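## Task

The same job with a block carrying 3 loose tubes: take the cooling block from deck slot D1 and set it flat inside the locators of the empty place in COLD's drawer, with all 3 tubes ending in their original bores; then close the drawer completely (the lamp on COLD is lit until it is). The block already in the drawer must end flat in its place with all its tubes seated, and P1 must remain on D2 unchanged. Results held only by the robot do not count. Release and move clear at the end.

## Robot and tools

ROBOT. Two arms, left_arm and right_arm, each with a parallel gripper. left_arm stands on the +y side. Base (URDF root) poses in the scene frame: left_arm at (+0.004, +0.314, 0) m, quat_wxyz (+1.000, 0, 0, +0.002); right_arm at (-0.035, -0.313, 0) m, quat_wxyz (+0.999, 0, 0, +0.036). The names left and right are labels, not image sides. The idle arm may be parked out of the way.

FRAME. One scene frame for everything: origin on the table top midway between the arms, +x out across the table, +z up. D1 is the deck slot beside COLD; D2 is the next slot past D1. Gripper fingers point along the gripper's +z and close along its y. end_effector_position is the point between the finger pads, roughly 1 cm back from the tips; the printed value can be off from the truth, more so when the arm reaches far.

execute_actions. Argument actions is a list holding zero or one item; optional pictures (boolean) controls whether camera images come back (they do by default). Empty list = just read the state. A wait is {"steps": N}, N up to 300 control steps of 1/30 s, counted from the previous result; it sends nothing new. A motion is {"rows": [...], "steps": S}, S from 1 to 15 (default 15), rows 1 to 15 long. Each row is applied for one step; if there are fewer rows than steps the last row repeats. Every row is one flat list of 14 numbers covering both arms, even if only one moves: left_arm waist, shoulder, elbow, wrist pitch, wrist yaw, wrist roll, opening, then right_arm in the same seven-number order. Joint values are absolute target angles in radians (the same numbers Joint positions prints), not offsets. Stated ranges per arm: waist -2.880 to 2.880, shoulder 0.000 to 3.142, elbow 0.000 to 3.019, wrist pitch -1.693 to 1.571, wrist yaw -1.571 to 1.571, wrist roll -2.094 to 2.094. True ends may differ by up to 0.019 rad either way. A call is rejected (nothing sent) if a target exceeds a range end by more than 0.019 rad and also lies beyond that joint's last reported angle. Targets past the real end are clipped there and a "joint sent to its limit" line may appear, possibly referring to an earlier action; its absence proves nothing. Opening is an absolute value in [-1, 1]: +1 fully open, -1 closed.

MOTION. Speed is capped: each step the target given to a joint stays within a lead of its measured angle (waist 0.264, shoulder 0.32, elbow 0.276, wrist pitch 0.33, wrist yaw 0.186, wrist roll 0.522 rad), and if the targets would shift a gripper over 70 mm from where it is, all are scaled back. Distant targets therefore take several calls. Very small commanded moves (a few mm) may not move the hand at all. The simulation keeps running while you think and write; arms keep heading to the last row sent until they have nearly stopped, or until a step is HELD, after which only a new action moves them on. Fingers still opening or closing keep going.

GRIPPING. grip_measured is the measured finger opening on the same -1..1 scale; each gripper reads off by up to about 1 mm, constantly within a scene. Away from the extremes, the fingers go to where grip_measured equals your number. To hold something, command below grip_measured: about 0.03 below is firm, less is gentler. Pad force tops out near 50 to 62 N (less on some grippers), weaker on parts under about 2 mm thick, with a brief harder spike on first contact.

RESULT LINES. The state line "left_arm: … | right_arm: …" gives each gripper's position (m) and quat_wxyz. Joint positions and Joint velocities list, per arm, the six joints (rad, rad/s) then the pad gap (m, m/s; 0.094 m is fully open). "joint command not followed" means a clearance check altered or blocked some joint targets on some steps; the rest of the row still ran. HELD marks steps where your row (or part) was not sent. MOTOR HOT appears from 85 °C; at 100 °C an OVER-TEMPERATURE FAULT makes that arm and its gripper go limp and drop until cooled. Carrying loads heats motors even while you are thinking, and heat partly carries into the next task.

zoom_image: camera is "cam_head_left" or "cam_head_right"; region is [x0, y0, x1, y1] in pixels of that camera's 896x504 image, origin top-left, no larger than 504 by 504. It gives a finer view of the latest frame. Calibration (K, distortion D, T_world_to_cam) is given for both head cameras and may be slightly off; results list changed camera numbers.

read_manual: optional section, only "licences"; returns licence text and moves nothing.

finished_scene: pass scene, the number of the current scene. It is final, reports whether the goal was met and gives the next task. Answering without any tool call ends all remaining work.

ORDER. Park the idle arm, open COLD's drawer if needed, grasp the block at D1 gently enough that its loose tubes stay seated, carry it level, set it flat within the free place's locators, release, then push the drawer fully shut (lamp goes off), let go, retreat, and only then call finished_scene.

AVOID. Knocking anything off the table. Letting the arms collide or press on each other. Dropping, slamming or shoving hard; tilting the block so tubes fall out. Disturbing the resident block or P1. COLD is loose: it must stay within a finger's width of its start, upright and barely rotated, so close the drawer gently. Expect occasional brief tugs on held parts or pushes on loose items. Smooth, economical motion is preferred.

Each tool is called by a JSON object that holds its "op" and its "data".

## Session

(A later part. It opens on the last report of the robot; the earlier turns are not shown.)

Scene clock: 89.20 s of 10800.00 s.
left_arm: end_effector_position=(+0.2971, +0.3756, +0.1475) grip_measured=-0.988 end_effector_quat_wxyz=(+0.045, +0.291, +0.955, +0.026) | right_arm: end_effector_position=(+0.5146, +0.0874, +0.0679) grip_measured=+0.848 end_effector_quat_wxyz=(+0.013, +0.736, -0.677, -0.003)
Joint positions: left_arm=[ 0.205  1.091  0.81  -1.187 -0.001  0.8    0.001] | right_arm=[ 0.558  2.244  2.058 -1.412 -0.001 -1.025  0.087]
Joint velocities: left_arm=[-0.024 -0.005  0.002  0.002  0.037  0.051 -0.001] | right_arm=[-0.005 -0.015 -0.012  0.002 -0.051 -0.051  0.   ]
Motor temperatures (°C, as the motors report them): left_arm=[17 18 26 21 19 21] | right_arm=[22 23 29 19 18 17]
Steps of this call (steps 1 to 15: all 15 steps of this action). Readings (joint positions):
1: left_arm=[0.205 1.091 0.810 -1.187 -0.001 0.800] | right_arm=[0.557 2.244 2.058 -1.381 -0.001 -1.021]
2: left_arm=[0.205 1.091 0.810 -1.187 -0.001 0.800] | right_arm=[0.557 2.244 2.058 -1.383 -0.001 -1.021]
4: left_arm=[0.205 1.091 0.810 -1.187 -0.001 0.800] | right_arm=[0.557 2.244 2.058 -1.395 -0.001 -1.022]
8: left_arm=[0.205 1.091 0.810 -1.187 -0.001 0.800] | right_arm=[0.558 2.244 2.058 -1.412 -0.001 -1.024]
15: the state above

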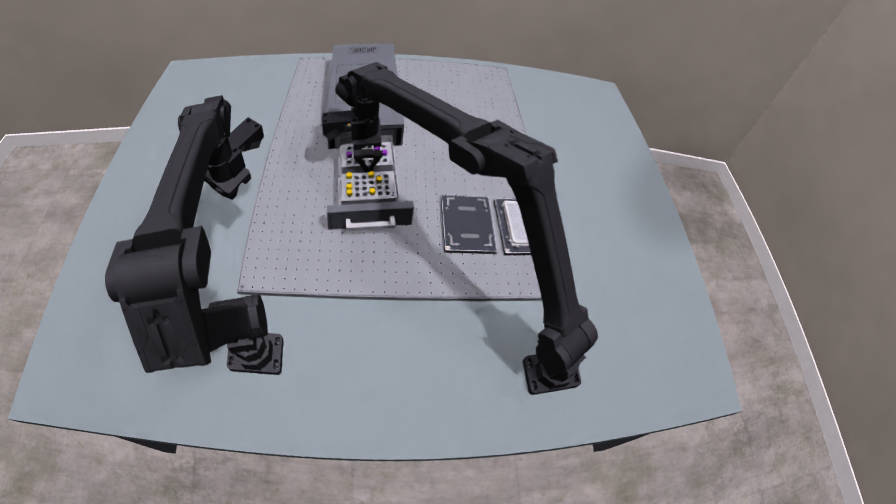

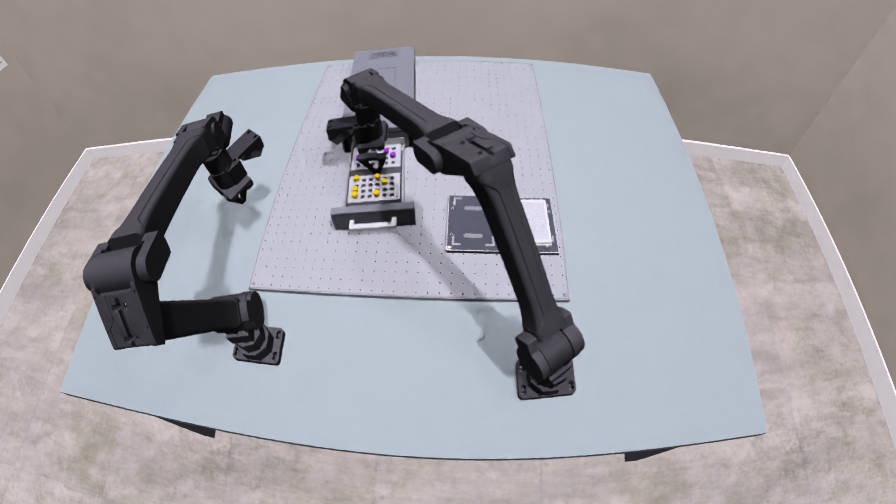

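Moved 6 mm; testing whether it is now blocked.

{"op": "execute_actions", "data": {"actions": [{"rows":[[0.2,1.1,0.82,-1.2,0,0.8,-1,0.575,2.23,2.085,-1.455,0,-1.028,0.85],[0.2,1.1,0.82,-1.2,0,0.8,-1,0.575,2.23,2.085,-1.47,0,-1.028,0.85]],"steps":10}]}}

{"op": "zoom_image", "data": {"camera": "cam_head_right", "region": [310,120,440,240]}}

Scene clock: 90.83 s of 10800.00 s.
left_arm: end_effector_position=(+0.2971, +0.3756, +0.1475) grip_measured=-0.988 end_effector_quat_wxyz=(+0.045, +0.291, +0.955, +0.026) | right_arm: end_effector_position=(+0.5075, +0.0861, +0.0681) grip_measured=+0.848 end_effector_quat_wxyz=(+0.026, +0.738, -0.674, -0.006)
Joint positions: left_arm=[ 0.205  1.091  0.81  -1.187 -0.001  0.8    0.001] | right_arm=[ 0.562  2.244  2.058 -1.438 -0.001 -1.027  0.087]
Joint velocities: left_arm=[-0.005  0.015 -0.012 -0.012 -0.007  0.051 -0.   ] | right_arm=[-0.015 -0.015 -0.007 -0.007  0.095  0.022 -0.001]
Motor temperatures (°C, as the motors report them): left_arm=[17 18 26 21 19 21] | right_arm=[22 23 29 19 18 17]
Steps of this call (steps 1 to 15: the robot went on to your last target; steps 16 to 39: nothing new was sent; steps 40 to 49: all 10 steps of this action). Readings (joint positions):
40: left_arm=[0.205 1.091 0.810 -1.187 -0.001 0.800] | right_arm=[0.558 2.244 2.058 -1.413 -0.001 -1.025]
41: left_arm=[0.205 1.091 0.810 -1.187 -0.001 0.800] | right_arm=[0.558 2.244 2.058 -1.417 -0.001 -1.026]
43: left_arm=[0.205 1.091 0.810 -1.187 -0.001 0.800] | right_arm=[0.560 2.244 2.058 -1.426 -0.001 -1.027]
47: left_arm=[0.205 1.091 0.810 -1.187 -0.001 0.800] | right_arm=[0.562 2.244 2.058 -1.438 -0.001 -1.027]
49: the state above

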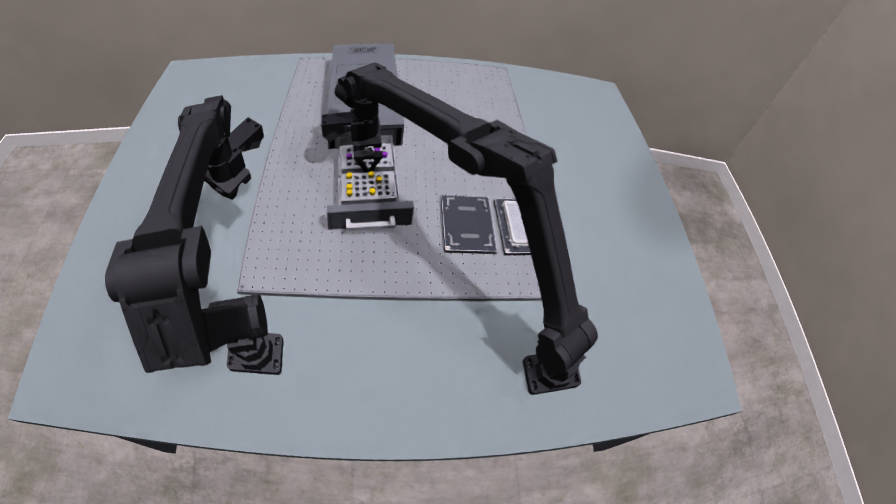

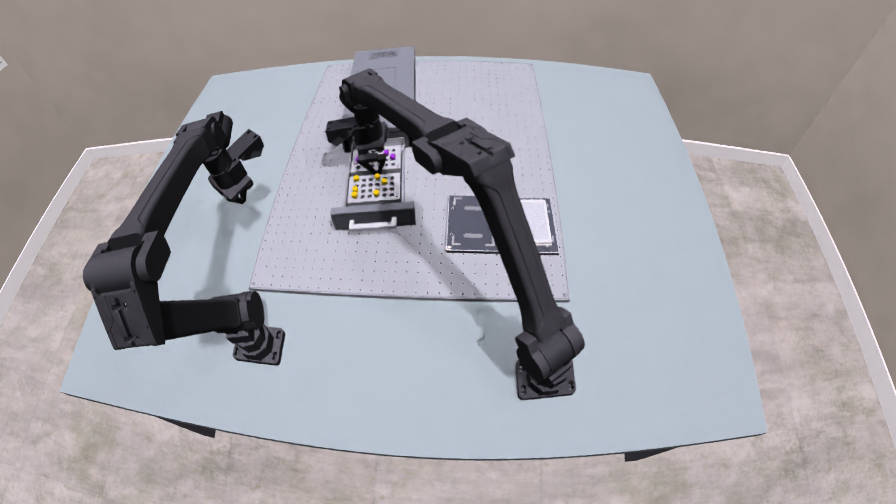

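Region (310, 120, 440, 240) of cam_head_right's 896x504 image, scaled by 3.877, with more detail than that image has; it fills the top 465 rows of this view, and the rest is white.

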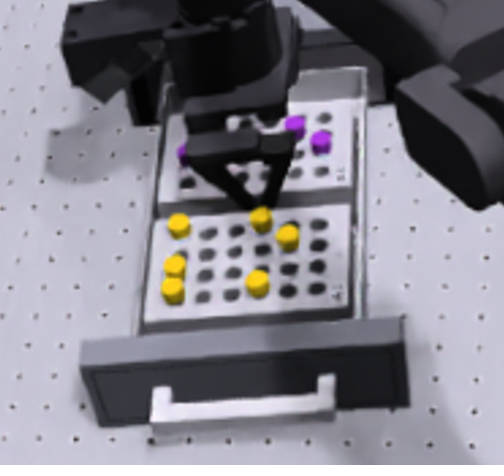

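{"op": "execute_actions", "data": {"actions": [{"rows":[[0.2,1.1,0.82,-1.2,0,0.8,-1,0.562,2.23,2.085,-1.42,0,-1.028,0.92],[0.2,1.1,0.82,-1.2,0,0.8,-1,0.562,2.23,2.085,-1.42,0,-1.028,0.92],[0.2,1.1,0.82,-1.2,0,0.8,-1,0.562,2.21,2.085,-1.43,0,-1.028,0.92],[0.2,1.1,0.82,-1.2,0,0.8,-1,0.562,2.19,2.085,-1.44,0,-1.028,0.92],[0.2,1.1,0.82,-1.2,0,0.8,-1,0.562,2.17,2.085,-1.45,0,-1.028,0.92],[0.2,1.1,0.82,-1.2,0,0.8,-1,0.562,2.15,2.085,-1.45,0,-1.028,0.92],[0.2,1.1,0.82,-1.2,0,0.8,-1,0.562,2.12,2.085,-1.45,0,-1.028,0.92],[0.2,1.1,0.82,-1.2,0,0.8,-1,0.562,2.09,2.085,-1.45,0,-1.028,0.92],[0.2,1.1,0.82,-1.2,0,0.8,-1,0.562,2.05,2.085,-1.45,0,-1.028,0.92],[0.2,1.1,0.82,-1.2,0,0.8,-1,0.562,2.0,2.085,-1.45,0,-1.028,0.92]]}], "pictures": false}}

{"op": "execute_actions", "data": {"actions": [{"rows":[[0.2,1.1,0.82,-1.2,0,0.8,-1,0.5,2,2.085,-1.45,0,-1.028,0.92],[0.2,1.1,0.82,-1.2,0,0.8,-1,0.44,2,2.085,-1.45,0,-1.028,0.92],[0.2,1.1,0.82,-1.2,0,0.8,-1,0.38,2,2.085,-1.45,0,-1.028,0.92],[0.2,1.1,0.82,-1.2,0,0.8,-1,0.32,2,2.085,-1.45,0,-1.028,0.92],[0.2,1.1,0.82,-1.2,0,0.8,-1,0.26,2,2.085,-1.45,0,-1.028,0.92]]}]}}

{"op": "zoom_image", "data": {"camera": "cam_head_left", "region": [310,110,430,230]}}

Scene clock: 95.03 s of 10800.00 s.
left_arm: end_effector_position=(+0.2971, +0.3756, +0.1475) grip_measured=-0.988 end_effector_quat_wxyz=(+0.045, +0.291, +0.955, +0.026) | right_arm: end_effector_position=(+0.5095, +0.0875, +0.1614) grip_measured=+0.918 end_effector_quat_wxyz=(-0.044, +0.738, -0.674, +0.008)
Joint positions: left_arm=[ 0.205  1.091  0.81  -1.187 -0.001  0.8    0.001] | right_arm=[ 0.562  2.101  2.058 -1.437 -0.001 -1.027  0.09 ]
Joint velocities: left_arm=[-0.015 -0.015 -0.007  0.002 -0.051 -0.022 -0.001] | right_arm=[-0.005 -0.601 -0.007  0.022 -0.037  0.007 -0.001]
Motor temperatures (°C, as the motors report them): left_arm=[17 18 26 21 19 21] | right_arm=[22 24 29 19 18 17]
Steps of this call (steps 1 to 15: the robot went on to your last target; steps 16 to 90: nothing new was sent; then 0.70 s passed at rest; steps 91 to 105: all 15 steps of this action). Readings (joint positions):
91: left_arm=[0.205 1.091 0.810 -1.187 -0.001 0.800] | right_arm=[0.562 2.244 2.058 -1.436 -0.001 -1.027]
92: left_arm=[0.205 1.091 0.810 -1.187 -0.001 0.800] | right_arm=[0.562 2.244 2.058 -1.435 -0.001 -1.027]
94: left_arm=[0.205 1.091 0.810 -1.187 -0.001 0.800] | right_arm=[0.562 2.243 2.058 -1.434 -0.001 -1.027]
98: left_arm=[0.205 1.091 0.810 -1.187 -0.001 0.800] | right_arm=[0.562 2.219 2.058 -1.437 -0.001 -1.027]
105: the state above

Scene clock: 95.53 s of 10800.00 s.
left_arm: end_effector_position=(+0.2971, +0.3756, +0.1475) grip_measured=-0.988 end_effector_quat_wxyz=(+0.045, +0.291, +0.955, +0.026) | right_arm: end_effector_position=(+0.5937, -0.0830, +0.2272) grip_measured=+0.918 end_effector_quat_wxyz=(+0.090, -0.633, +0.768, -0.031)
Joint positions: left_arm=[ 0.205  1.091  0.81  -1.187 -0.001  0.8    0.001] | right_arm=[ 0.279  2.     2.058 -1.437 -0.001 -1.027  0.09 ]
Joint velocities: left_arm=[-0.015  0.005  0.017 -0.002  0.037  0.007 -0.001] | right_arm=[-0.747 -0.005  0.007 -0.002 -0.007  0.037 -0.001]
Motor temperatures (°C, as the motors report them): left_arm=[17 18 26 21 19 21] | right_arm=[22 24 29 19 18 17]
Steps of this call (steps 1 to 15: all 15 steps of this action). Readings (joint positions):
1: left_arm=[0.205 1.091 0.810 -1.187 -0.001 0.800] | right_arm=[0.560 2.081 2.058 -1.437 -0.001 -1.027]
2: left_arm=[0.205 1.091 0.810 -1.187 -0.001 0.800] | right_arm=[0.557 2.062 2.058 -1.437 -0.002 -1.027]
4: left_arm=[0.205 1.091 0.810 -1.187 -0.001 0.800] | right_arm=[0.541 2.030 2.058 -1.437 -0.002 -1.027]
8: left_arm=[0.205 1.091 0.810 -1.187 -0.001 0.800] | right_arm=[0.468 2.000 2.058 -1.437 -0.002 -1.027]
15: the state above

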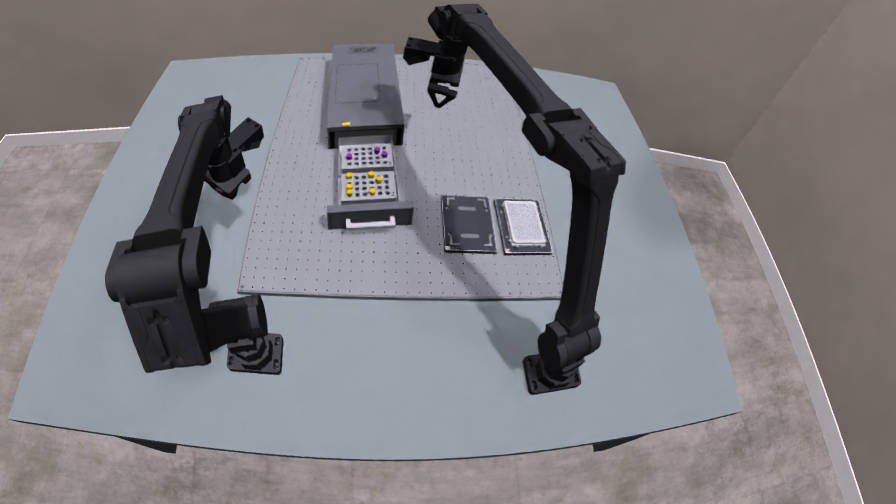

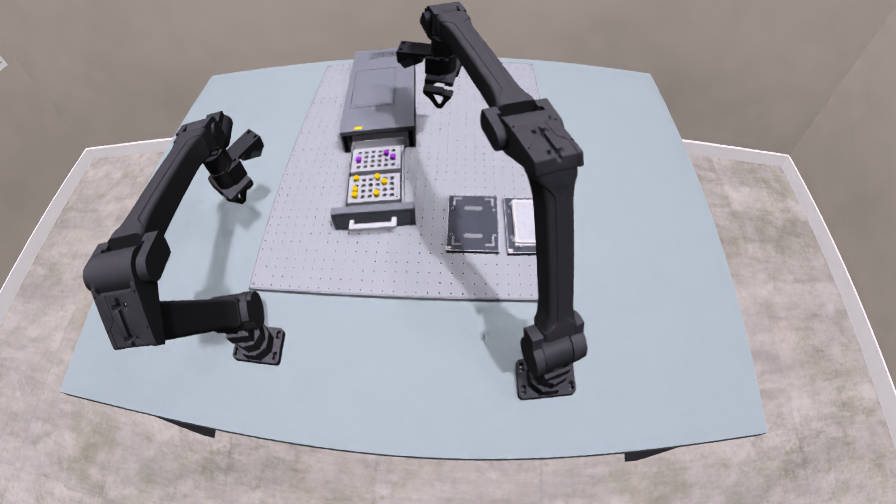

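Region (310, 110, 430, 230) of cam_head_left's 896x504 image, scaled by 4.200, with more detail than that image has.

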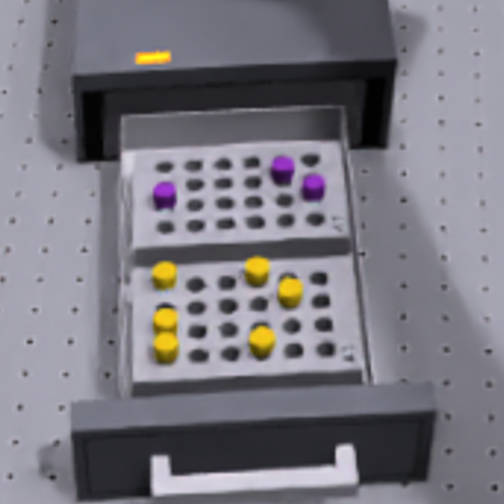

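{"op": "execute_actions", "data": {"actions": [{"rows":[[0.2,1.1,0.82,-1.2,0,0.8,-1,0.32,2,2.085,-1.45,0,-1.028,0.95],[0.2,1.1,0.82,-1.2,0,0.8,-1,0.4,2.03,2.085,-1.45,0,-1.028,0.95],[0.2,1.1,0.82,-1.2,0,0.8,-1,0.565,2.06,2.085,-1.45,0,-1.028,0.95]]}], "pictures": false}}

{"op": "execute_actions", "data": {"actions": [{"steps":20}], "pictures": false}}

Scene clock: 99.00 s of 10800.00 s.
left_arm: end_effector_position=(+0.2971, +0.3756, +0.1475) grip_measured=-0.988 end_effector_quat_wxyz=(+0.045, +0.291, +0.955, +0.026) | right_arm: end_effector_position=(+0.5113, +0.0776, +0.2081) grip_measured=+0.948 end_effector_quat_wxyz=(-0.078, +0.732, -0.677, +0.016)
Joint positions: left_arm=[ 0.205  1.091  0.81  -1.187 -0.001  0.8    0.001] | right_arm=[ 0.549  2.03   2.058 -1.439  0.001 -1.027  0.091]
Joint velocities: left_arm=[-0.015 -0.005 -0.002 -0.002 -0.037  0.037  0.001] | right_arm=[ 0.708  0.2   -0.002 -0.017  0.022  0.022 -0.   ]
Motor temperatures (°C, as the motors report them): left_arm=[17 18 26 21 19 21] | right_arm=[22 23 29 19 18 17]
Steps of this call (steps 1 to 30: the robot went on to your last target; steps 31 to 89: nothing new was sent; steps 90 to 104: all 15 steps of this action). Readings (joint positions):
90: left_arm=[0.205 1.091 0.810 -1.187 -0.001 0.800] | right_arm=[0.258 2.000 2.058 -1.439 0.002 -1.027]
91: left_arm=[0.205 1.091 0.810 -1.187 -0.001 0.800] | right_arm=[0.263 2.000 2.058 -1.439 0.002 -1.027]
93: left_arm=[0.205 1.091 0.810 -1.187 -0.001 0.800] | right_arm=[0.284 2.001 2.058 -1.439 0.002 -1.027]
97: left_arm=[0.205 1.091 0.810 -1.187 -0.001 0.800] | right_arm=[0.362 2.004 2.058 -1.439 0.002 -1.027]
104: the state above

Scene clock: 99.67 s of 10800.00 s.
left_arm: end_effector_position=(+0.2971, +0.3756, +0.1475) grip_measured=-0.988 end_effector_quat_wxyz=(+0.045, +0.291, +0.955, +0.026) | right_arm: end_effector_position=(+0.5042, +0.0901, +0.1925) grip_measured=+0.948 end_effector_quat_wxyz=(-0.067, +0.739, -0.670, +0.012)
Joint positions: left_arm=[ 0.205  1.091  0.81  -1.187 -0.001  0.8    0.001] | right_arm=[ 0.57   2.054  2.058 -1.439 -0.002 -1.027  0.091]
Joint velocities: left_arm=[-0.015  0.005 -0.017  0.007  0.051 -0.037  0.   ] | right_arm=[-0.015 -0.024  0.007 -0.007 -0.022  0.022  0.   ]
Motor temperatures (°C, as the motors report them): left_arm=[17 18 26 21 19 21] | right_arm=[22 23 29 19 18 17]
Steps of this call (steps 1 to 20: the robot went on to your last target). Readings (joint positions):
1: left_arm=[0.205 1.091 0.810 -1.187 -0.001 0.800] | right_arm=[0.571 2.035 2.058 -1.439 -0.000 -1.027]
2: left_arm=[0.205 1.091 0.810 -1.187 -0.001 0.800] | right_arm=[0.589 2.041 2.058 -1.439 -0.002 -1.027]
4: left_arm=[0.205 1.091 0.810 -1.187 -0.001 0.800] | right_arm=[0.610 2.050 2.058 -1.439 -0.002 -1.027]
8: left_arm=[0.205 1.091 0.810 -1.187 -0.001 0.800] | right_arm=[0.603 2.054 2.058 -1.439 -0.002 -1.027]
20: the state above

{"op": "execute_actions", "data": {"actions": [{"rows":[[0.2,1.1,0.82,-1.2,0,0.8,-1,0.552,2.08,2.085,-1.44,0,-1.028,0.95],[0.2,1.1,0.82,-1.2,0,0.8,-1,0.552,2.1,2.085,-1.44,0,-1.028,0.95],[0.2,1.1,0.82,-1.2,0,0.8,-1,0.552,2.12,2.085,-1.44,0,-1.028,0.95],[0.2,1.1,0.82,-1.2,0,0.8,-1,0.552,2.14,2.085,-1.44,0,-1.028,0.95],[0.2,1.1,0.82,-1.2,0,0.8,-1,0.552,2.16,2.085,-1.44,0,-1.028,0.95],[0.2,1.1,0.82,-1.2,0,0.8,-1,0.552,2.18,2.085,-1.44,0,-1.028,0.95]]}], "pictures": false}}

{"op": "execute_actions", "data": {"actions": [{"rows":[[0.2,1.1,0.82,-1.2,0,0.8,-1,0.552,2.195,2.085,-1.44,0,-1.028,0.95],[0.2,1.1,0.82,-1.2,0,0.8,-1,0.552,2.205,2.085,-1.44,0,-1.028,0.95],[0.2,1.1,0.82,-1.2,0,0.8,-1,0.552,2.215,2.085,-1.44,0,-1.028,0.95],[0.2,1.1,0.82,-1.2,0,0.8,-1,0.552,2.225,2.085,-1.44,0,-1.028,0.95],[0.2,1.1,0.82,-1.2,0,0.8,-1,0.552,2.235,2.085,-1.44,0,-1.028,0.95],[0.2,1.1,0.82,-1.2,0,0.8,-1,0.552,2.245,2.085,-1.44,0,-1.028,0.95]]}]}}

Scene clock: 104.03 s of 10800.00 s.
left_arm: end_effector_position=(+0.2971, +0.3756, +0.1475) grip_measured=-0.988 end_effector_quat_wxyz=(+0.045, +0.291, +0.955, +0.026) | right_arm: end_effector_position=(+0.5059, +0.0914, +0.0970) grip_measured=+0.948 end_effector_quat_wxyz=(+0.005, +0.741, -0.671, -0.002)
Joint positions: left_arm=[ 0.205  1.091  0.81  -1.187 -0.001  0.8    0.001] | right_arm=[ 0.57   2.2    2.058 -1.439 -0.002 -1.027  0.091]
Joint velocities: left_arm=[ 0.005 -0.005 -0.012 -0.012  0.022 -0.037 -0.   ] | right_arm=[ 0.005  0.024  0.012 -0.022 -0.037 -0.022 -0.001]
Motor temperatures (°C, as the motors report them): left_arm=[17 18 26 21 19 21] | right_arm=[22 23 29 19 18 17]
Steps of this call (steps 1 to 15: the robot went on to your last target; steps 16 to 90: nothing new was sent; then 0.87 s passed at rest; steps 91 to 105: all 15 steps of this action). Readings (joint positions):
91: left_arm=[0.205 1.091 0.810 -1.187 -0.001 0.800] | right_arm=[0.570 2.054 2.058 -1.439 -0.002 -1.027]
92: left_arm=[0.205 1.091 0.810 -1.187 -0.001 0.800] | right_arm=[0.570 2.056 2.058 -1.439 -0.002 -1.027]
94: left_arm=[0.205 1.091 0.810 -1.187 -0.001 0.800] | right_arm=[0.570 2.065 2.058 -1.439 -0.002 -1.027]
98: left_arm=[0.205 1.091 0.810 -1.187 -0.001 0.800] | right_arm=[0.570 2.119 2.058 -1.439 -0.002 -1.027]
105: the state above

Scene clock: 104.53 s of 10800.00 s.
left_arm: end_effector_position=(+0.2971, +0.3756, +0.1475) grip_measured=-0.988 end_effector_quat_wxyz=(+0.045, +0.291, +0.955, +0.026) | right_arm: end_effector_position=(+0.5056, +0.0897, +0.0783) grip_measured=+0.948 end_effector_quat_wxyz=(+0.019, +0.740, -0.672, -0.004)
Joint positions: left_arm=[ 0.205  1.091  0.81  -1.187 -0.001  0.8    0.001] | right_arm=[ 0.568  2.228  2.058 -1.439 -0.001 -1.027  0.092]
Joint velocities: left_arm=[-0.005 -0.015  0.007  0.002  0.007 -0.007 -0.   ] | right_arm=[-0.005  0.015 -0.012 -0.002 -0.022 -0.007 -0.   ]
Motor temperatures (°C, as the motors report them): left_arm=[17 18 26 21 19 21] | right_arm=[22 23 29 19 18 17]
Steps of this call (steps 1 to 15: all 15 steps of this action). Readings (joint positions):
1: left_arm=[0.205 1.091 0.810 -1.187 -0.001 0.800] | right_arm=[0.570 2.201 2.058 -1.439 -0.002 -1.027]
2: left_arm=[0.205 1.091 0.810 -1.187 -0.001 0.800] | right_arm=[0.570 2.201 2.058 -1.439 -0.002 -1.027]
4: left_arm=[0.205 1.091 0.810 -1.187 -0.001 0.800] | right_arm=[0.570 2.201 2.058 -1.439 -0.002 -1.027]
8: left_arm=[0.205 1.091 0.810 -1.187 -0.001 0.800] | right_arm=[0.570 2.212 2.058 -1.439 -0.002 -1.027]
15: the state above

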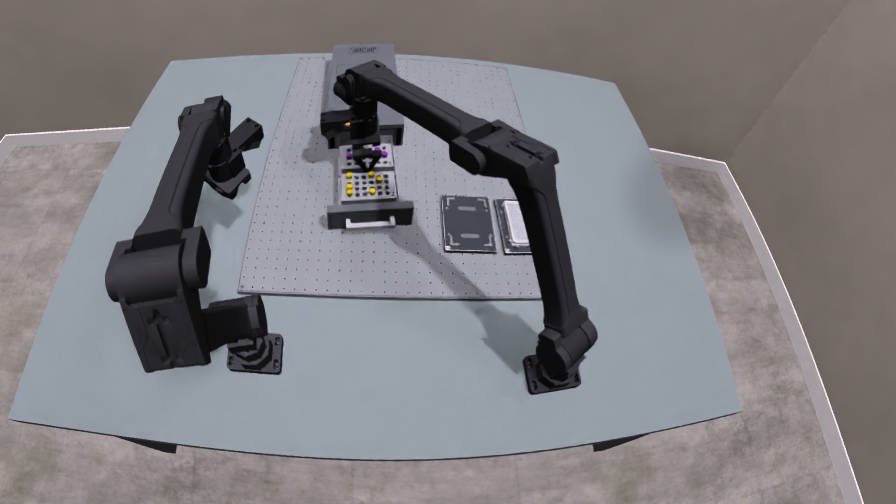

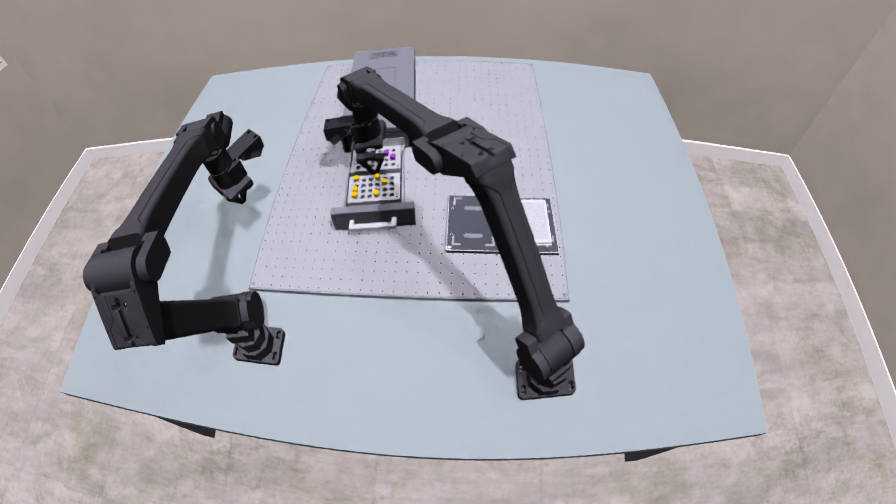

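{"op": "execute_actions", "data": {"actions": [{"rows":[[0.2,1.1,0.82,-1.2,0,0.8,-1,0.54,2.245,2.085,-1.41,0,-1.028,0.95],[0.2,1.1,0.82,-1.2,0,0.8,-1,0.54,2.245,2.085,-1.41,0,-1.028,0.95],[0.2,1.1,0.82,-1.2,0,0.8,-1,0.54,2.245,2.085,-1.41,0,-1.028,0.95],[0.2,1.1,0.82,-1.2,0,0.8,-1,0.54,2.258,2.085,-1.41,0,-1.028,0.95]]}], "pictures": false}}

{"op": "execute_actions", "data": {"actions": [{"rows":[[0.2,1.1,0.82,-1.2,0,0.8,-1,0.535,2.245,2.085,-1.395,0,-1.028,0.87],[0.2,1.1,0.82,-1.2,0,0.8,-1,0.535,2.245,2.085,-1.38,0,-1.028,0.87],[0.2,1.1,0.82,-1.2,0,0.8,-1,0.535,2.245,2.085,-1.365,0,-1.028,0.87],[0.2,1.1,0.82,-1.2,0,0.8,-1,0.535,2.245,2.085,-1.35,0,-1.028,0.87]]}]}}

{"op": "zoom_image", "data": {"camera": "cam_head_left", "region": [310,110,430,230]}}

Scene clock: 107.90 s of 10800.00 s.
left_arm: end_effector_position=(+0.2971, +0.3756, +0.1475) grip_measured=-0.988 end_effector_quat_wxyz=(+0.045, +0.291, +0.955, +0.026) | right_arm: end_effector_position=(+0.5122, +0.0870, +0.0737) grip_measured=+0.948 end_effector_quat_wxyz=(+0.014, +0.737, -0.675, -0.004)
Joint positions: left_arm=[ 0.205  1.091  0.81  -1.187 -0.001  0.8    0.001] | right_arm=[ 0.559  2.235  2.058 -1.423 -0.003 -1.027  0.092]
Joint velocities: left_arm=[-0.005  0.005 -0.022 -0.012 -0.037  0.037 -0.001] | right_arm=[ 0.005 -0.015 -0.022 -0.002 -0.066 -0.022  0.   ]
Motor temperatures (°C, as the motors report them): left_arm=[17 18 26 21 19 21] | right_arm=[22 23 28 19 18 17]
Steps of this call (steps 1 to 15: the robot went on to your last target; steps 16 to 86: nothing new was sent; steps 87 to 101: all 15 steps of this action). Readings (joint positions):
87: left_arm=[0.205 1.091 0.810 -1.187 -0.001 0.800] | right_arm=[0.568 2.228 2.058 -1.436 -0.001 -1.027]
88: left_arm=[0.205 1.091 0.810 -1.187 -0.001 0.800] | right_arm=[0.568 2.228 2.058 -1.431 -0.001 -1.027]
90: left_arm=[0.205 1.091 0.810 -1.187 -0.001 0.800] | right_arm=[0.565 2.229 2.058 -1.425 -0.001 -1.027]
94: left_arm=[0.205 1.091 0.810 -1.187 -0.001 0.800] | right_arm=[0.560 2.231 2.058 -1.423 -0.003 -1.027]
101: the state above

Scene clock: 108.40 s of 10800.00 s.
left_arm: end_effector_position=(+0.2971, +0.3756, +0.1475) grip_measured=-0.988 end_effector_quat_wxyz=(+0.045, +0.291, +0.955, +0.026) | right_arm: end_effector_position=(+0.5283, +0.0915, +0.0737) grip_measured=+0.872 end_effector_quat_wxyz=(-0.017, +0.734, -0.679, +0.002)
Joint positions: left_arm=[ 0.205  1.091  0.81  -1.187 -0.001  0.8    0.001] | right_arm=[ 0.55   2.235  2.058 -1.359 -0.002 -1.027  0.088]
Joint velocities: left_arm=[-0.005  0.005 -0.012 -0.017 -0.11  -0.037  0.   ] | right_arm=[-0.005 -0.024 -0.007  0.002  0.007 -0.037 -0.002]
Motor temperatures (°C, as the motors report them): left_arm=[17 18 26 21 19 21] | right_arm=[22 23 28 19 18 17]
Steps of this call (steps 1 to 15: all 15 steps of this action). Readings (joint positions):
1: left_arm=[0.205 1.091 0.810 -1.187 -0.001 0.800] | right_arm=[0.558 2.235 2.058 -1.423 -0.003 -1.027]
2: left_arm=[0.205 1.091 0.810 -1.187 -0.001 0.800] | right_arm=[0.558 2.235 2.058 -1.420 -0.003 -1.027]
4: left_arm=[0.205 1.091 0.810 -1.187 -0.001 0.800] | right_arm=[0.557 2.235 2.058 -1.403 -0.003 -1.027]
8: left_arm=[0.205 1.091 0.810 -1.187 -0.001 0.800] | right_arm=[0.554 2.235 2.058 -1.370 -0.003 -1.027]
15: the state above

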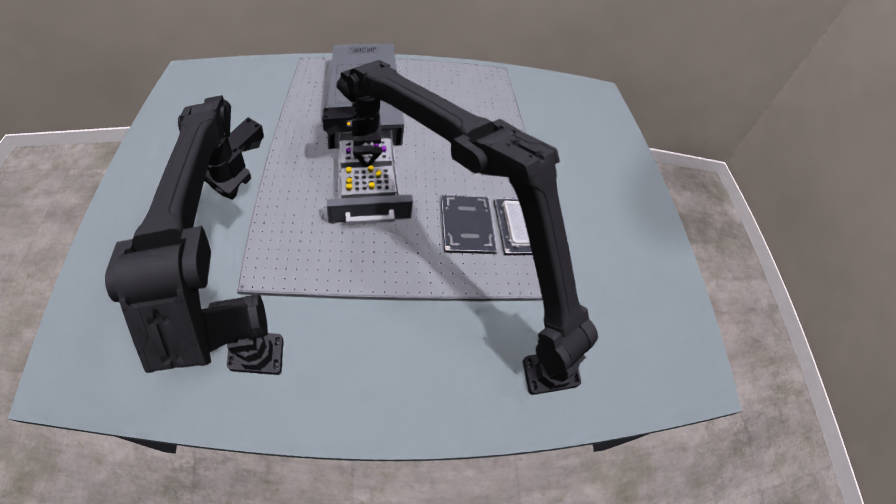

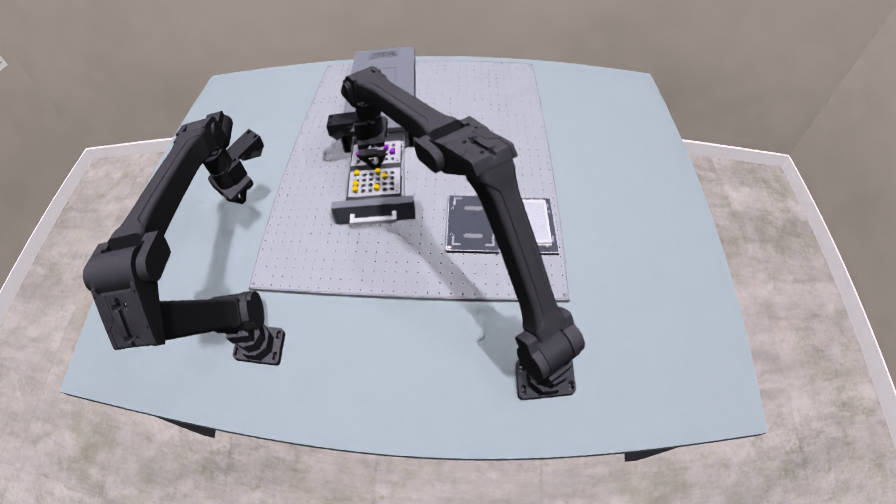

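Region (310, 110, 430, 230) of cam_head_left's 896x504 image, scaled by 4.200, with more detail than that image has.

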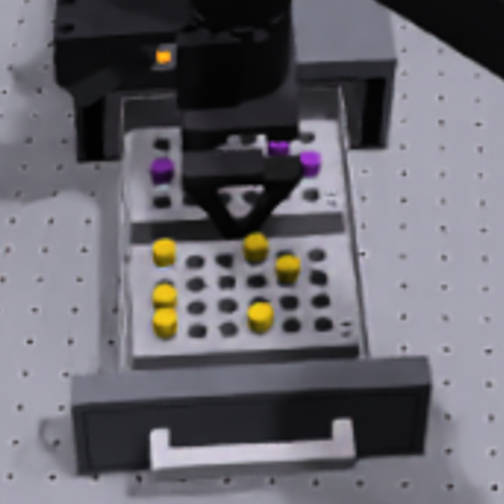

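{"op": "execute_actions", "data": {"actions": [{"rows":[[0.2,1.1,0.82,-1.2,0,0.8,-1,0.56,2.27,2.085,-1.38,0,-1.028,0.85],[0.2,1.1,0.82,-1.2,0,0.8,-1,0.565,2.27,2.085,-1.4,0,-1.028,0.85],[0.2,1.1,0.82,-1.2,0,0.8,-1,0.57,2.27,2.085,-1.415,0,-1.028,0.85],[0.2,1.1,0.82,-1.2,0,0.8,-1,0.575,2.27,2.085,-1.43,0,-1.028,0.85],[0.2,1.1,0.82,-1.2,0,0.8,-1,0.575,2.26,2.085,-1.445,0,-1.028,0.85],[0.2,1.1,0.82,-1.2,0,0.8,-1,0.58,2.25,2.085,-1.46,0,-1.028,0.85],[0.2,1.1,0.82,-1.2,0,0.8,-1,0.58,2.25,2.085,-1.475,0,-1.028,0.85],[0.2,1.1,0.82,-1.2,0,0.8,-1,0.58,2.25,2.085,-1.49,0,-1.028,0.85]]}]}}

{"op": "zoom_image", "data": {"camera": "cam_head_left", "region": [310,110,430,230]}}

Scene clock: 112.53 s of 10800.00 s.
left_arm: end_effector_position=(+0.2971, +0.3756, +0.1475) grip_measured=-0.988 end_effector_quat_wxyz=(+0.045, +0.291, +0.955, +0.026) | right_arm: end_effector_position=(+0.5012, +0.0828, +0.0730) grip_measured=+0.852 end_effector_quat_wxyz=(+0.038, +0.739, -0.673, -0.007)
Joint positions: left_arm=[ 0.205  1.091  0.81  -1.187 -0.001  0.8    0.001] | right_arm=[ 0.565  2.237  2.058 -1.468  0.002 -1.027  0.087]
Joint velocities: left_arm=[-0.015  0.024 -0.007  0.002  0.007  0.007 -0.001] | right_arm=[ 0.005 -0.005 -0.012  0.007  0.022 -0.066  0.002]
Motor temperatures (°C, as the motors report them): left_arm=[17 18 26 21 19 21] | right_arm=[22 23 28 19 18 17]
Steps of this call (steps 1 to 15: the robot went on to your last target; steps 16 to 90: nothing new was sent; then 0.63 s passed at rest; steps 91 to 105: all 15 steps of this action). Readings (joint positions):
91: left_arm=[0.205 1.091 0.810 -1.187 -0.001 0.800] | right_arm=[0.550 2.236 2.058 -1.360 -0.002 -1.027]
92: left_arm=[0.205 1.091 0.810 -1.187 -0.001 0.800] | right_arm=[0.550 2.237 2.058 -1.362 -0.002 -1.027]
94: left_arm=[0.205 1.091 0.810 -1.187 -0.001 0.800] | right_arm=[0.551 2.237 2.058 -1.377 -0.002 -1.027]
98: left_arm=[0.205 1.091 0.810 -1.187 -0.001 0.800] | right_arm=[0.557 2.237 2.058 -1.433 -0.002 -1.027]
105: the state above

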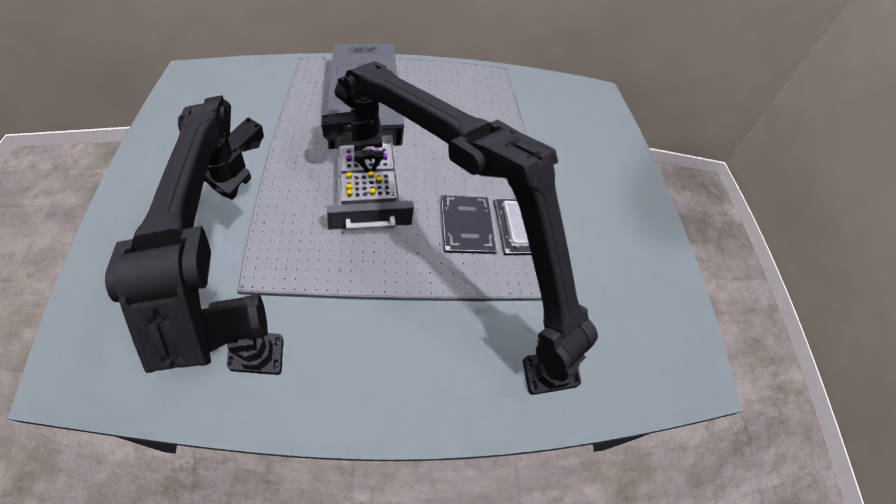

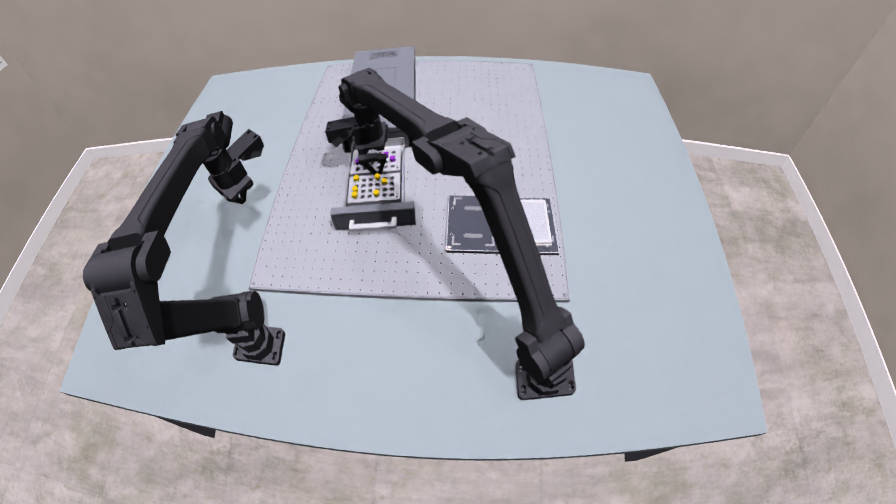

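Region (310, 110, 430, 230) of cam_head_left's 896x504 image, scaled by 4.200, with more detail than that image has.

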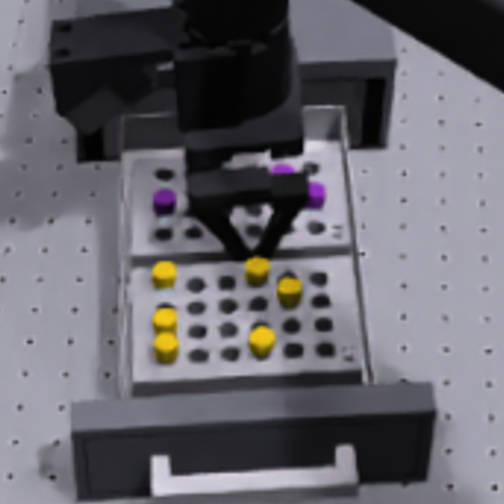

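{"op": "execute_actions", "data": {"actions": [{"rows":[[-0.67,1.2,0.87,-1.1,0,0.84,-1,0.565,2.24,2.085,-1.46,0,-1.028,0.85]]}], "pictures": false}}

{"op": "execute_actions", "data": {"actions": [{"rows":[[-0.67,1.33,0.93,-0.95,0,0.84,-1,0.565,2.24,2.085,-1.46,0,-1.028,0.85]]}], "pictures": false}}

{"op": "execute_actions", "data": {"actions": [{"steps":25}]}}

Scene clock: 116.57 s of 10800.00 s.
left_arm: end_effector_position=(+0.2481, +0.1045, +0.1212) grip_measured=-0.988 end_effector_quat_wxyz=(+0.041, +0.692, +0.720, -0.000) | right_arm: end_effector_position=(+0.5014, +0.0829, +0.0730) grip_measured=+0.852 end_effector_quat_wxyz=(+0.037, +0.739, -0.673, -0.007)
Joint positions: left_arm=[-0.707  1.197  0.817 -1.109  0.006  0.827  0.001] | right_arm=[ 0.565  2.237  2.058 -1.468  0.002 -1.027  0.087]
Joint velocities: left_arm=[-0.249  0.015 -0.012 -0.002  0.022  0.11  -0.001] | right_arm=[ 0.005  0.015  0.002 -0.007 -0.022  0.095 -0.001]
Motor temperatures (°C, as the motors report them): left_arm=[17 18 26 21 19 21] | right_arm=[22 23 28 19 18 17]
Steps of this call (steps 1 to 15: the robot went on to your last target; steps 16 to 90: nothing new was sent; then 0.53 s passed at rest; steps 91 to 105: all 15 steps of this action). Readings (joint positions):
91: left_arm=[0.187 1.095 0.810 -1.178 -0.009 0.802] | right_arm=[0.565 2.237 2.058 -1.468 0.002 -1.027]
92: left_arm=[0.142 1.105 0.811 -1.162 -0.009 0.805] | right_arm=[0.565 2.237 2.058 -1.468 0.002 -1.027]
94: left_arm=[0.012 1.136 0.813 -1.136 -0.008 0.809] | right_arm=[0.565 2.237 2.058 -1.468 0.002 -1.027]
98: left_arm=[-0.291 1.189 0.814 -1.113 -0.003 0.816] | right_arm=[0.565 2.237 2.058 -1.468 0.002 -1.027]
105: the state above

Scene clock: 117.07 s of 10800.00 s.
left_arm: end_effector_position=(+0.3051, +0.0747, +0.1088) grip_measured=-0.988 end_effector_quat_wxyz=(+0.084, +0.679, +0.729, +0.006) | right_arm: end_effector_position=(+0.5014, +0.0829, +0.0730) grip_measured=+0.852 end_effector_quat_wxyz=(+0.037, +0.739, -0.673, -0.007)
Joint positions: left_arm=[-0.672  1.331  0.889 -0.959  0.001  0.829  0.001] | right_arm=[ 0.565  2.237  2.058 -1.468  0.002 -1.027  0.087]
Joint velocities: left_arm=[-0.024 -0.024  0.002 -0.002  0.007  0.007 -0.   ] | right_arm=[ 0.005 -0.005 -0.012  0.012  0.051  0.037 -0.001]
Motor temperatures (°C, as the motors report them): left_arm=[17 18 26 21 19 21] | right_arm=[22 23 28 19 18 17]
Steps of this call (steps 1 to 15: all 15 steps of this action). Readings (joint positions):
1: left_arm=[-0.709 1.205 0.819 -1.086 0.006 0.829] | right_arm=[0.565 2.237 2.058 -1.468 0.002 -1.027]
2: left_arm=[-0.704 1.223 0.829 -1.047 0.005 0.829] | right_arm=[0.565 2.237 2.058 -1.468 0.002 -1.027]
4: left_arm=[-0.688 1.277 0.863 -0.993 0.003 0.829] | right_arm=[0.565 2.237 2.058 -1.468 0.002 -1.027]
8: left_arm=[-0.672 1.330 0.888 -0.959 0.001 0.829] | right_arm=[0.565 2.237 2.058 -1.468 0.002 -1.027]
15: the state above

Scene clock: 117.90 s of 10800.00 s.
left_arm: end_effector_position=(+0.3051, +0.0747, +0.1088) grip_measured=-0.988 end_effector_quat_wxyz=(+0.084, +0.679, +0.729, +0.006) | right_arm: end_effector_position=(+0.5014, +0.0829, +0.0730) grip_measured=+0.852 end_effector_quat_wxyz=(+0.037, +0.739, -0.673, -0.007)
Joint positions: left_arm=[-0.672  1.331  0.889 -0.959  0.001  0.829  0.001] | right_arm=[ 0.565  2.237  2.058 -1.468  0.002 -1.027  0.087]
Joint velocities: left_arm=[ 0.005  0.005 -0.012  0.012  0.007 -0.037  0.   ] | right_arm=[-0.005 -0.005 -0.012  0.002  0.007 -0.11   0.   ]
Motor temperatures (°C, as the motors report them): left_arm=[17 18 26 21 19 21] | right_arm=[22 23 28 19 18 17]
Steps of this call (steps 1 to 15: the robot went on to your last target; steps 16 to 25: nothing new was sent). Readings (joint positions):
1: left_arm=[-0.672 1.331 0.889 -0.959 0.001 0.829] | right_arm=[0.565 2.237 2.058 -1.468 0.002 -1.027]
2: left_arm=[-0.672 1.331 0.889 -0.959 0.001 0.829] | right_arm=[0.565 2.237 2.058 -1.468 0.002 -1.027]
4: left_arm=[-0.672 1.331 0.889 -0.959 0.001 0.829] | right_arm=[0.565 2.237 2.058 -1.468 0.002 -1.027]
8: left_arm=[-0.672 1.331 0.889 -0.959 0.001 0.829] | right_arm=[0.565 2.237 2.058 -1.468 0.002 -1.027]
25: the state above
All arms were judged still, so your last target was given up. Only a new action makes them travel on or press farther. Fingers that are still opening or closing keep moving.

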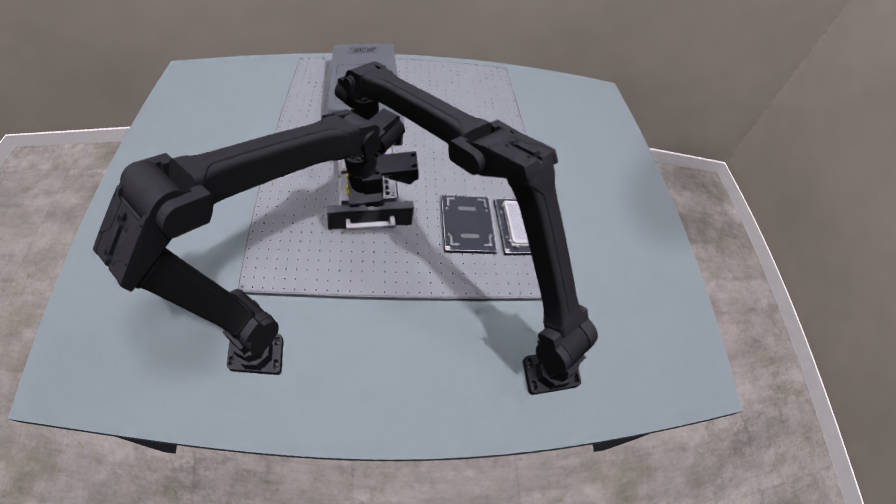

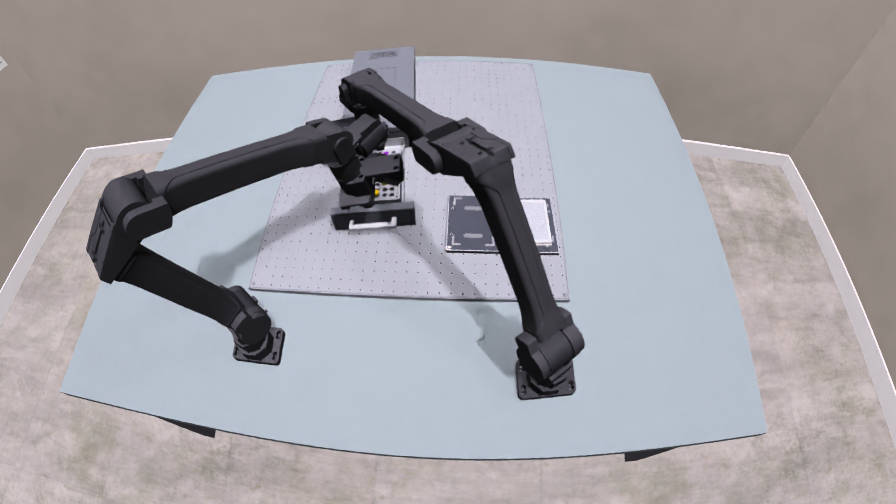

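{"op": "execute_actions", "data": {"actions": [{"rows":[[-0.71,1.33,0.87,-0.93,0,0.81,-0.45,0.565,2.24,2.085,-1.46,0,-1.028,0.85],[-0.71,1.33,0.85,-0.93,0,0.81,-0.45,0.565,2.24,2.085,-1.46,0,-1.028,0.85],[-0.71,1.34,0.84,-0.91,0,0.81,-0.45,0.565,2.24,2.085,-1.46,0,-1.028,0.85],[-0.71,1.36,0.83,-0.87,0,0.81,-0.45,0.565,2.24,2.085,-1.46,0,-1.028,0.85],[-0.71,1.38,0.815,-0.83,0,0.81,-0.45,0.565,2.24,2.085,-1.46,0,-1.028,0.85],[-0.71,1.395,0.8,-0.8,0,0.81,-0.45,0.565,2.24,2.085,-1.46,0,-1.028,0.85],[-0.71,1.405,0.785,-0.77,0,0.81,-0.45,0.565,2.24,2.085,-1.46,0,-1.028,0.85]]}]}}

Scene clock: 120.70 s of 10800.00 s.
left_arm: end_effector_position=(+0.3044, +0.0580, +0.0815) grip_measured=-0.453 end_effector_quat_wxyz=(+0.122, +0.686, +0.717, +0.009) | right_arm: end_effector_position=(+0.5033, +0.0835, +0.0729) grip_measured=+0.852 end_effector_quat_wxyz=(+0.034, +0.739, -0.673, -0.004)
Joint positions: left_arm=[-0.709  1.354  0.818 -0.791 -0.003  0.821  0.026] | right_arm=[ 0.565  2.237  2.058 -1.46   0.005 -1.027  0.087]
Joint velocities: left_arm=[-0.005 -0.024  0.002  0.012  0.007 -0.037 -0.   ] | right_arm=[ 0.005  0.015  0.002 -0.002 -0.007  0.022  0.   ]
Motor temperatures (°C, as the motors report them): left_arm=[17 18 26 21 19 21] | right_arm=[22 24 28 19 18 17]
A step of this action was HELD (marked below), so the robot has no last target. An arm can still carry out its HELD step.
Steps of this call (steps 1 to 69: nothing new was sent; steps 70 to 84: all 15 steps of this action). Readings (joint positions):
70: left_arm=[-0.675 1.331 0.888 -0.957 0.000 0.828] | right_arm=[0.565 2.237 2.058 -1.468 0.002 -1.027] HELD
71: left_arm=[-0.680 1.331 0.885 -0.951 0.000 0.826] | right_arm=[0.565 2.237 2.058 -1.468 0.002 -1.027]
73: left_arm=[-0.695 1.331 0.869 -0.925 0.000 0.824] | right_arm=[0.565 2.237 2.058 -1.468 0.002 -1.027]
77: left_arm=[-0.708 1.353 0.819 -0.819 -0.001 0.823] | right_arm=[0.565 2.237 2.058 -1.468 0.002 -1.027]
84: the state above
joint command not followed: on one or more control steps a check withheld the commanded joint targets of the right arm, and it was not sent them on those steps.
cause: the commanded joint targets would bring a part of the robot too close to another arm (this arm's forearm (the part past joint 3) and the other arm's wrist (the part past joint 4)); next, command targets that bring no part of the robot closer to that arm.

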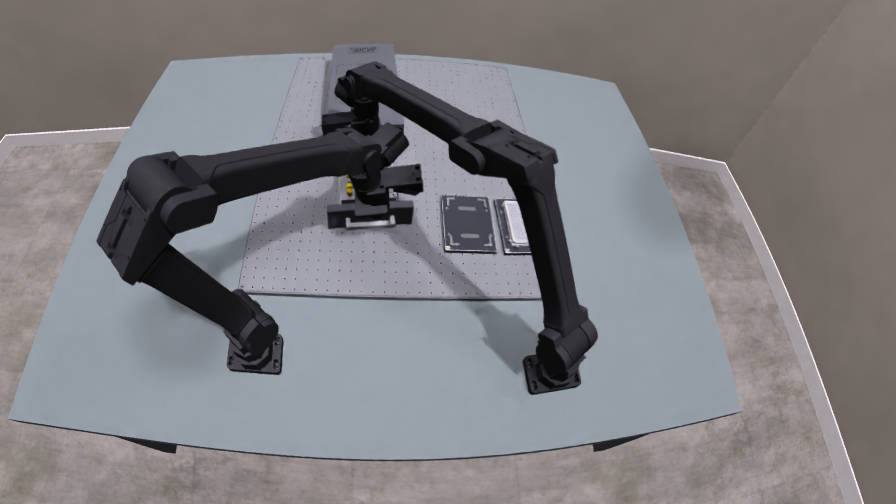

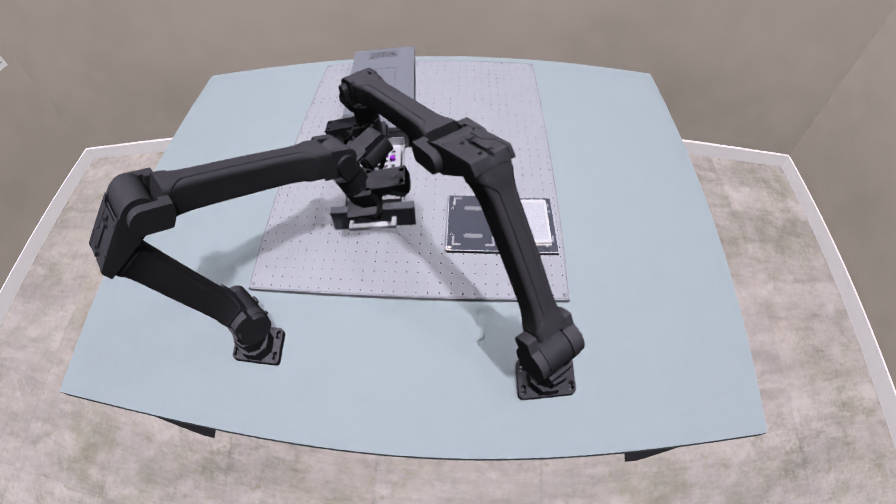

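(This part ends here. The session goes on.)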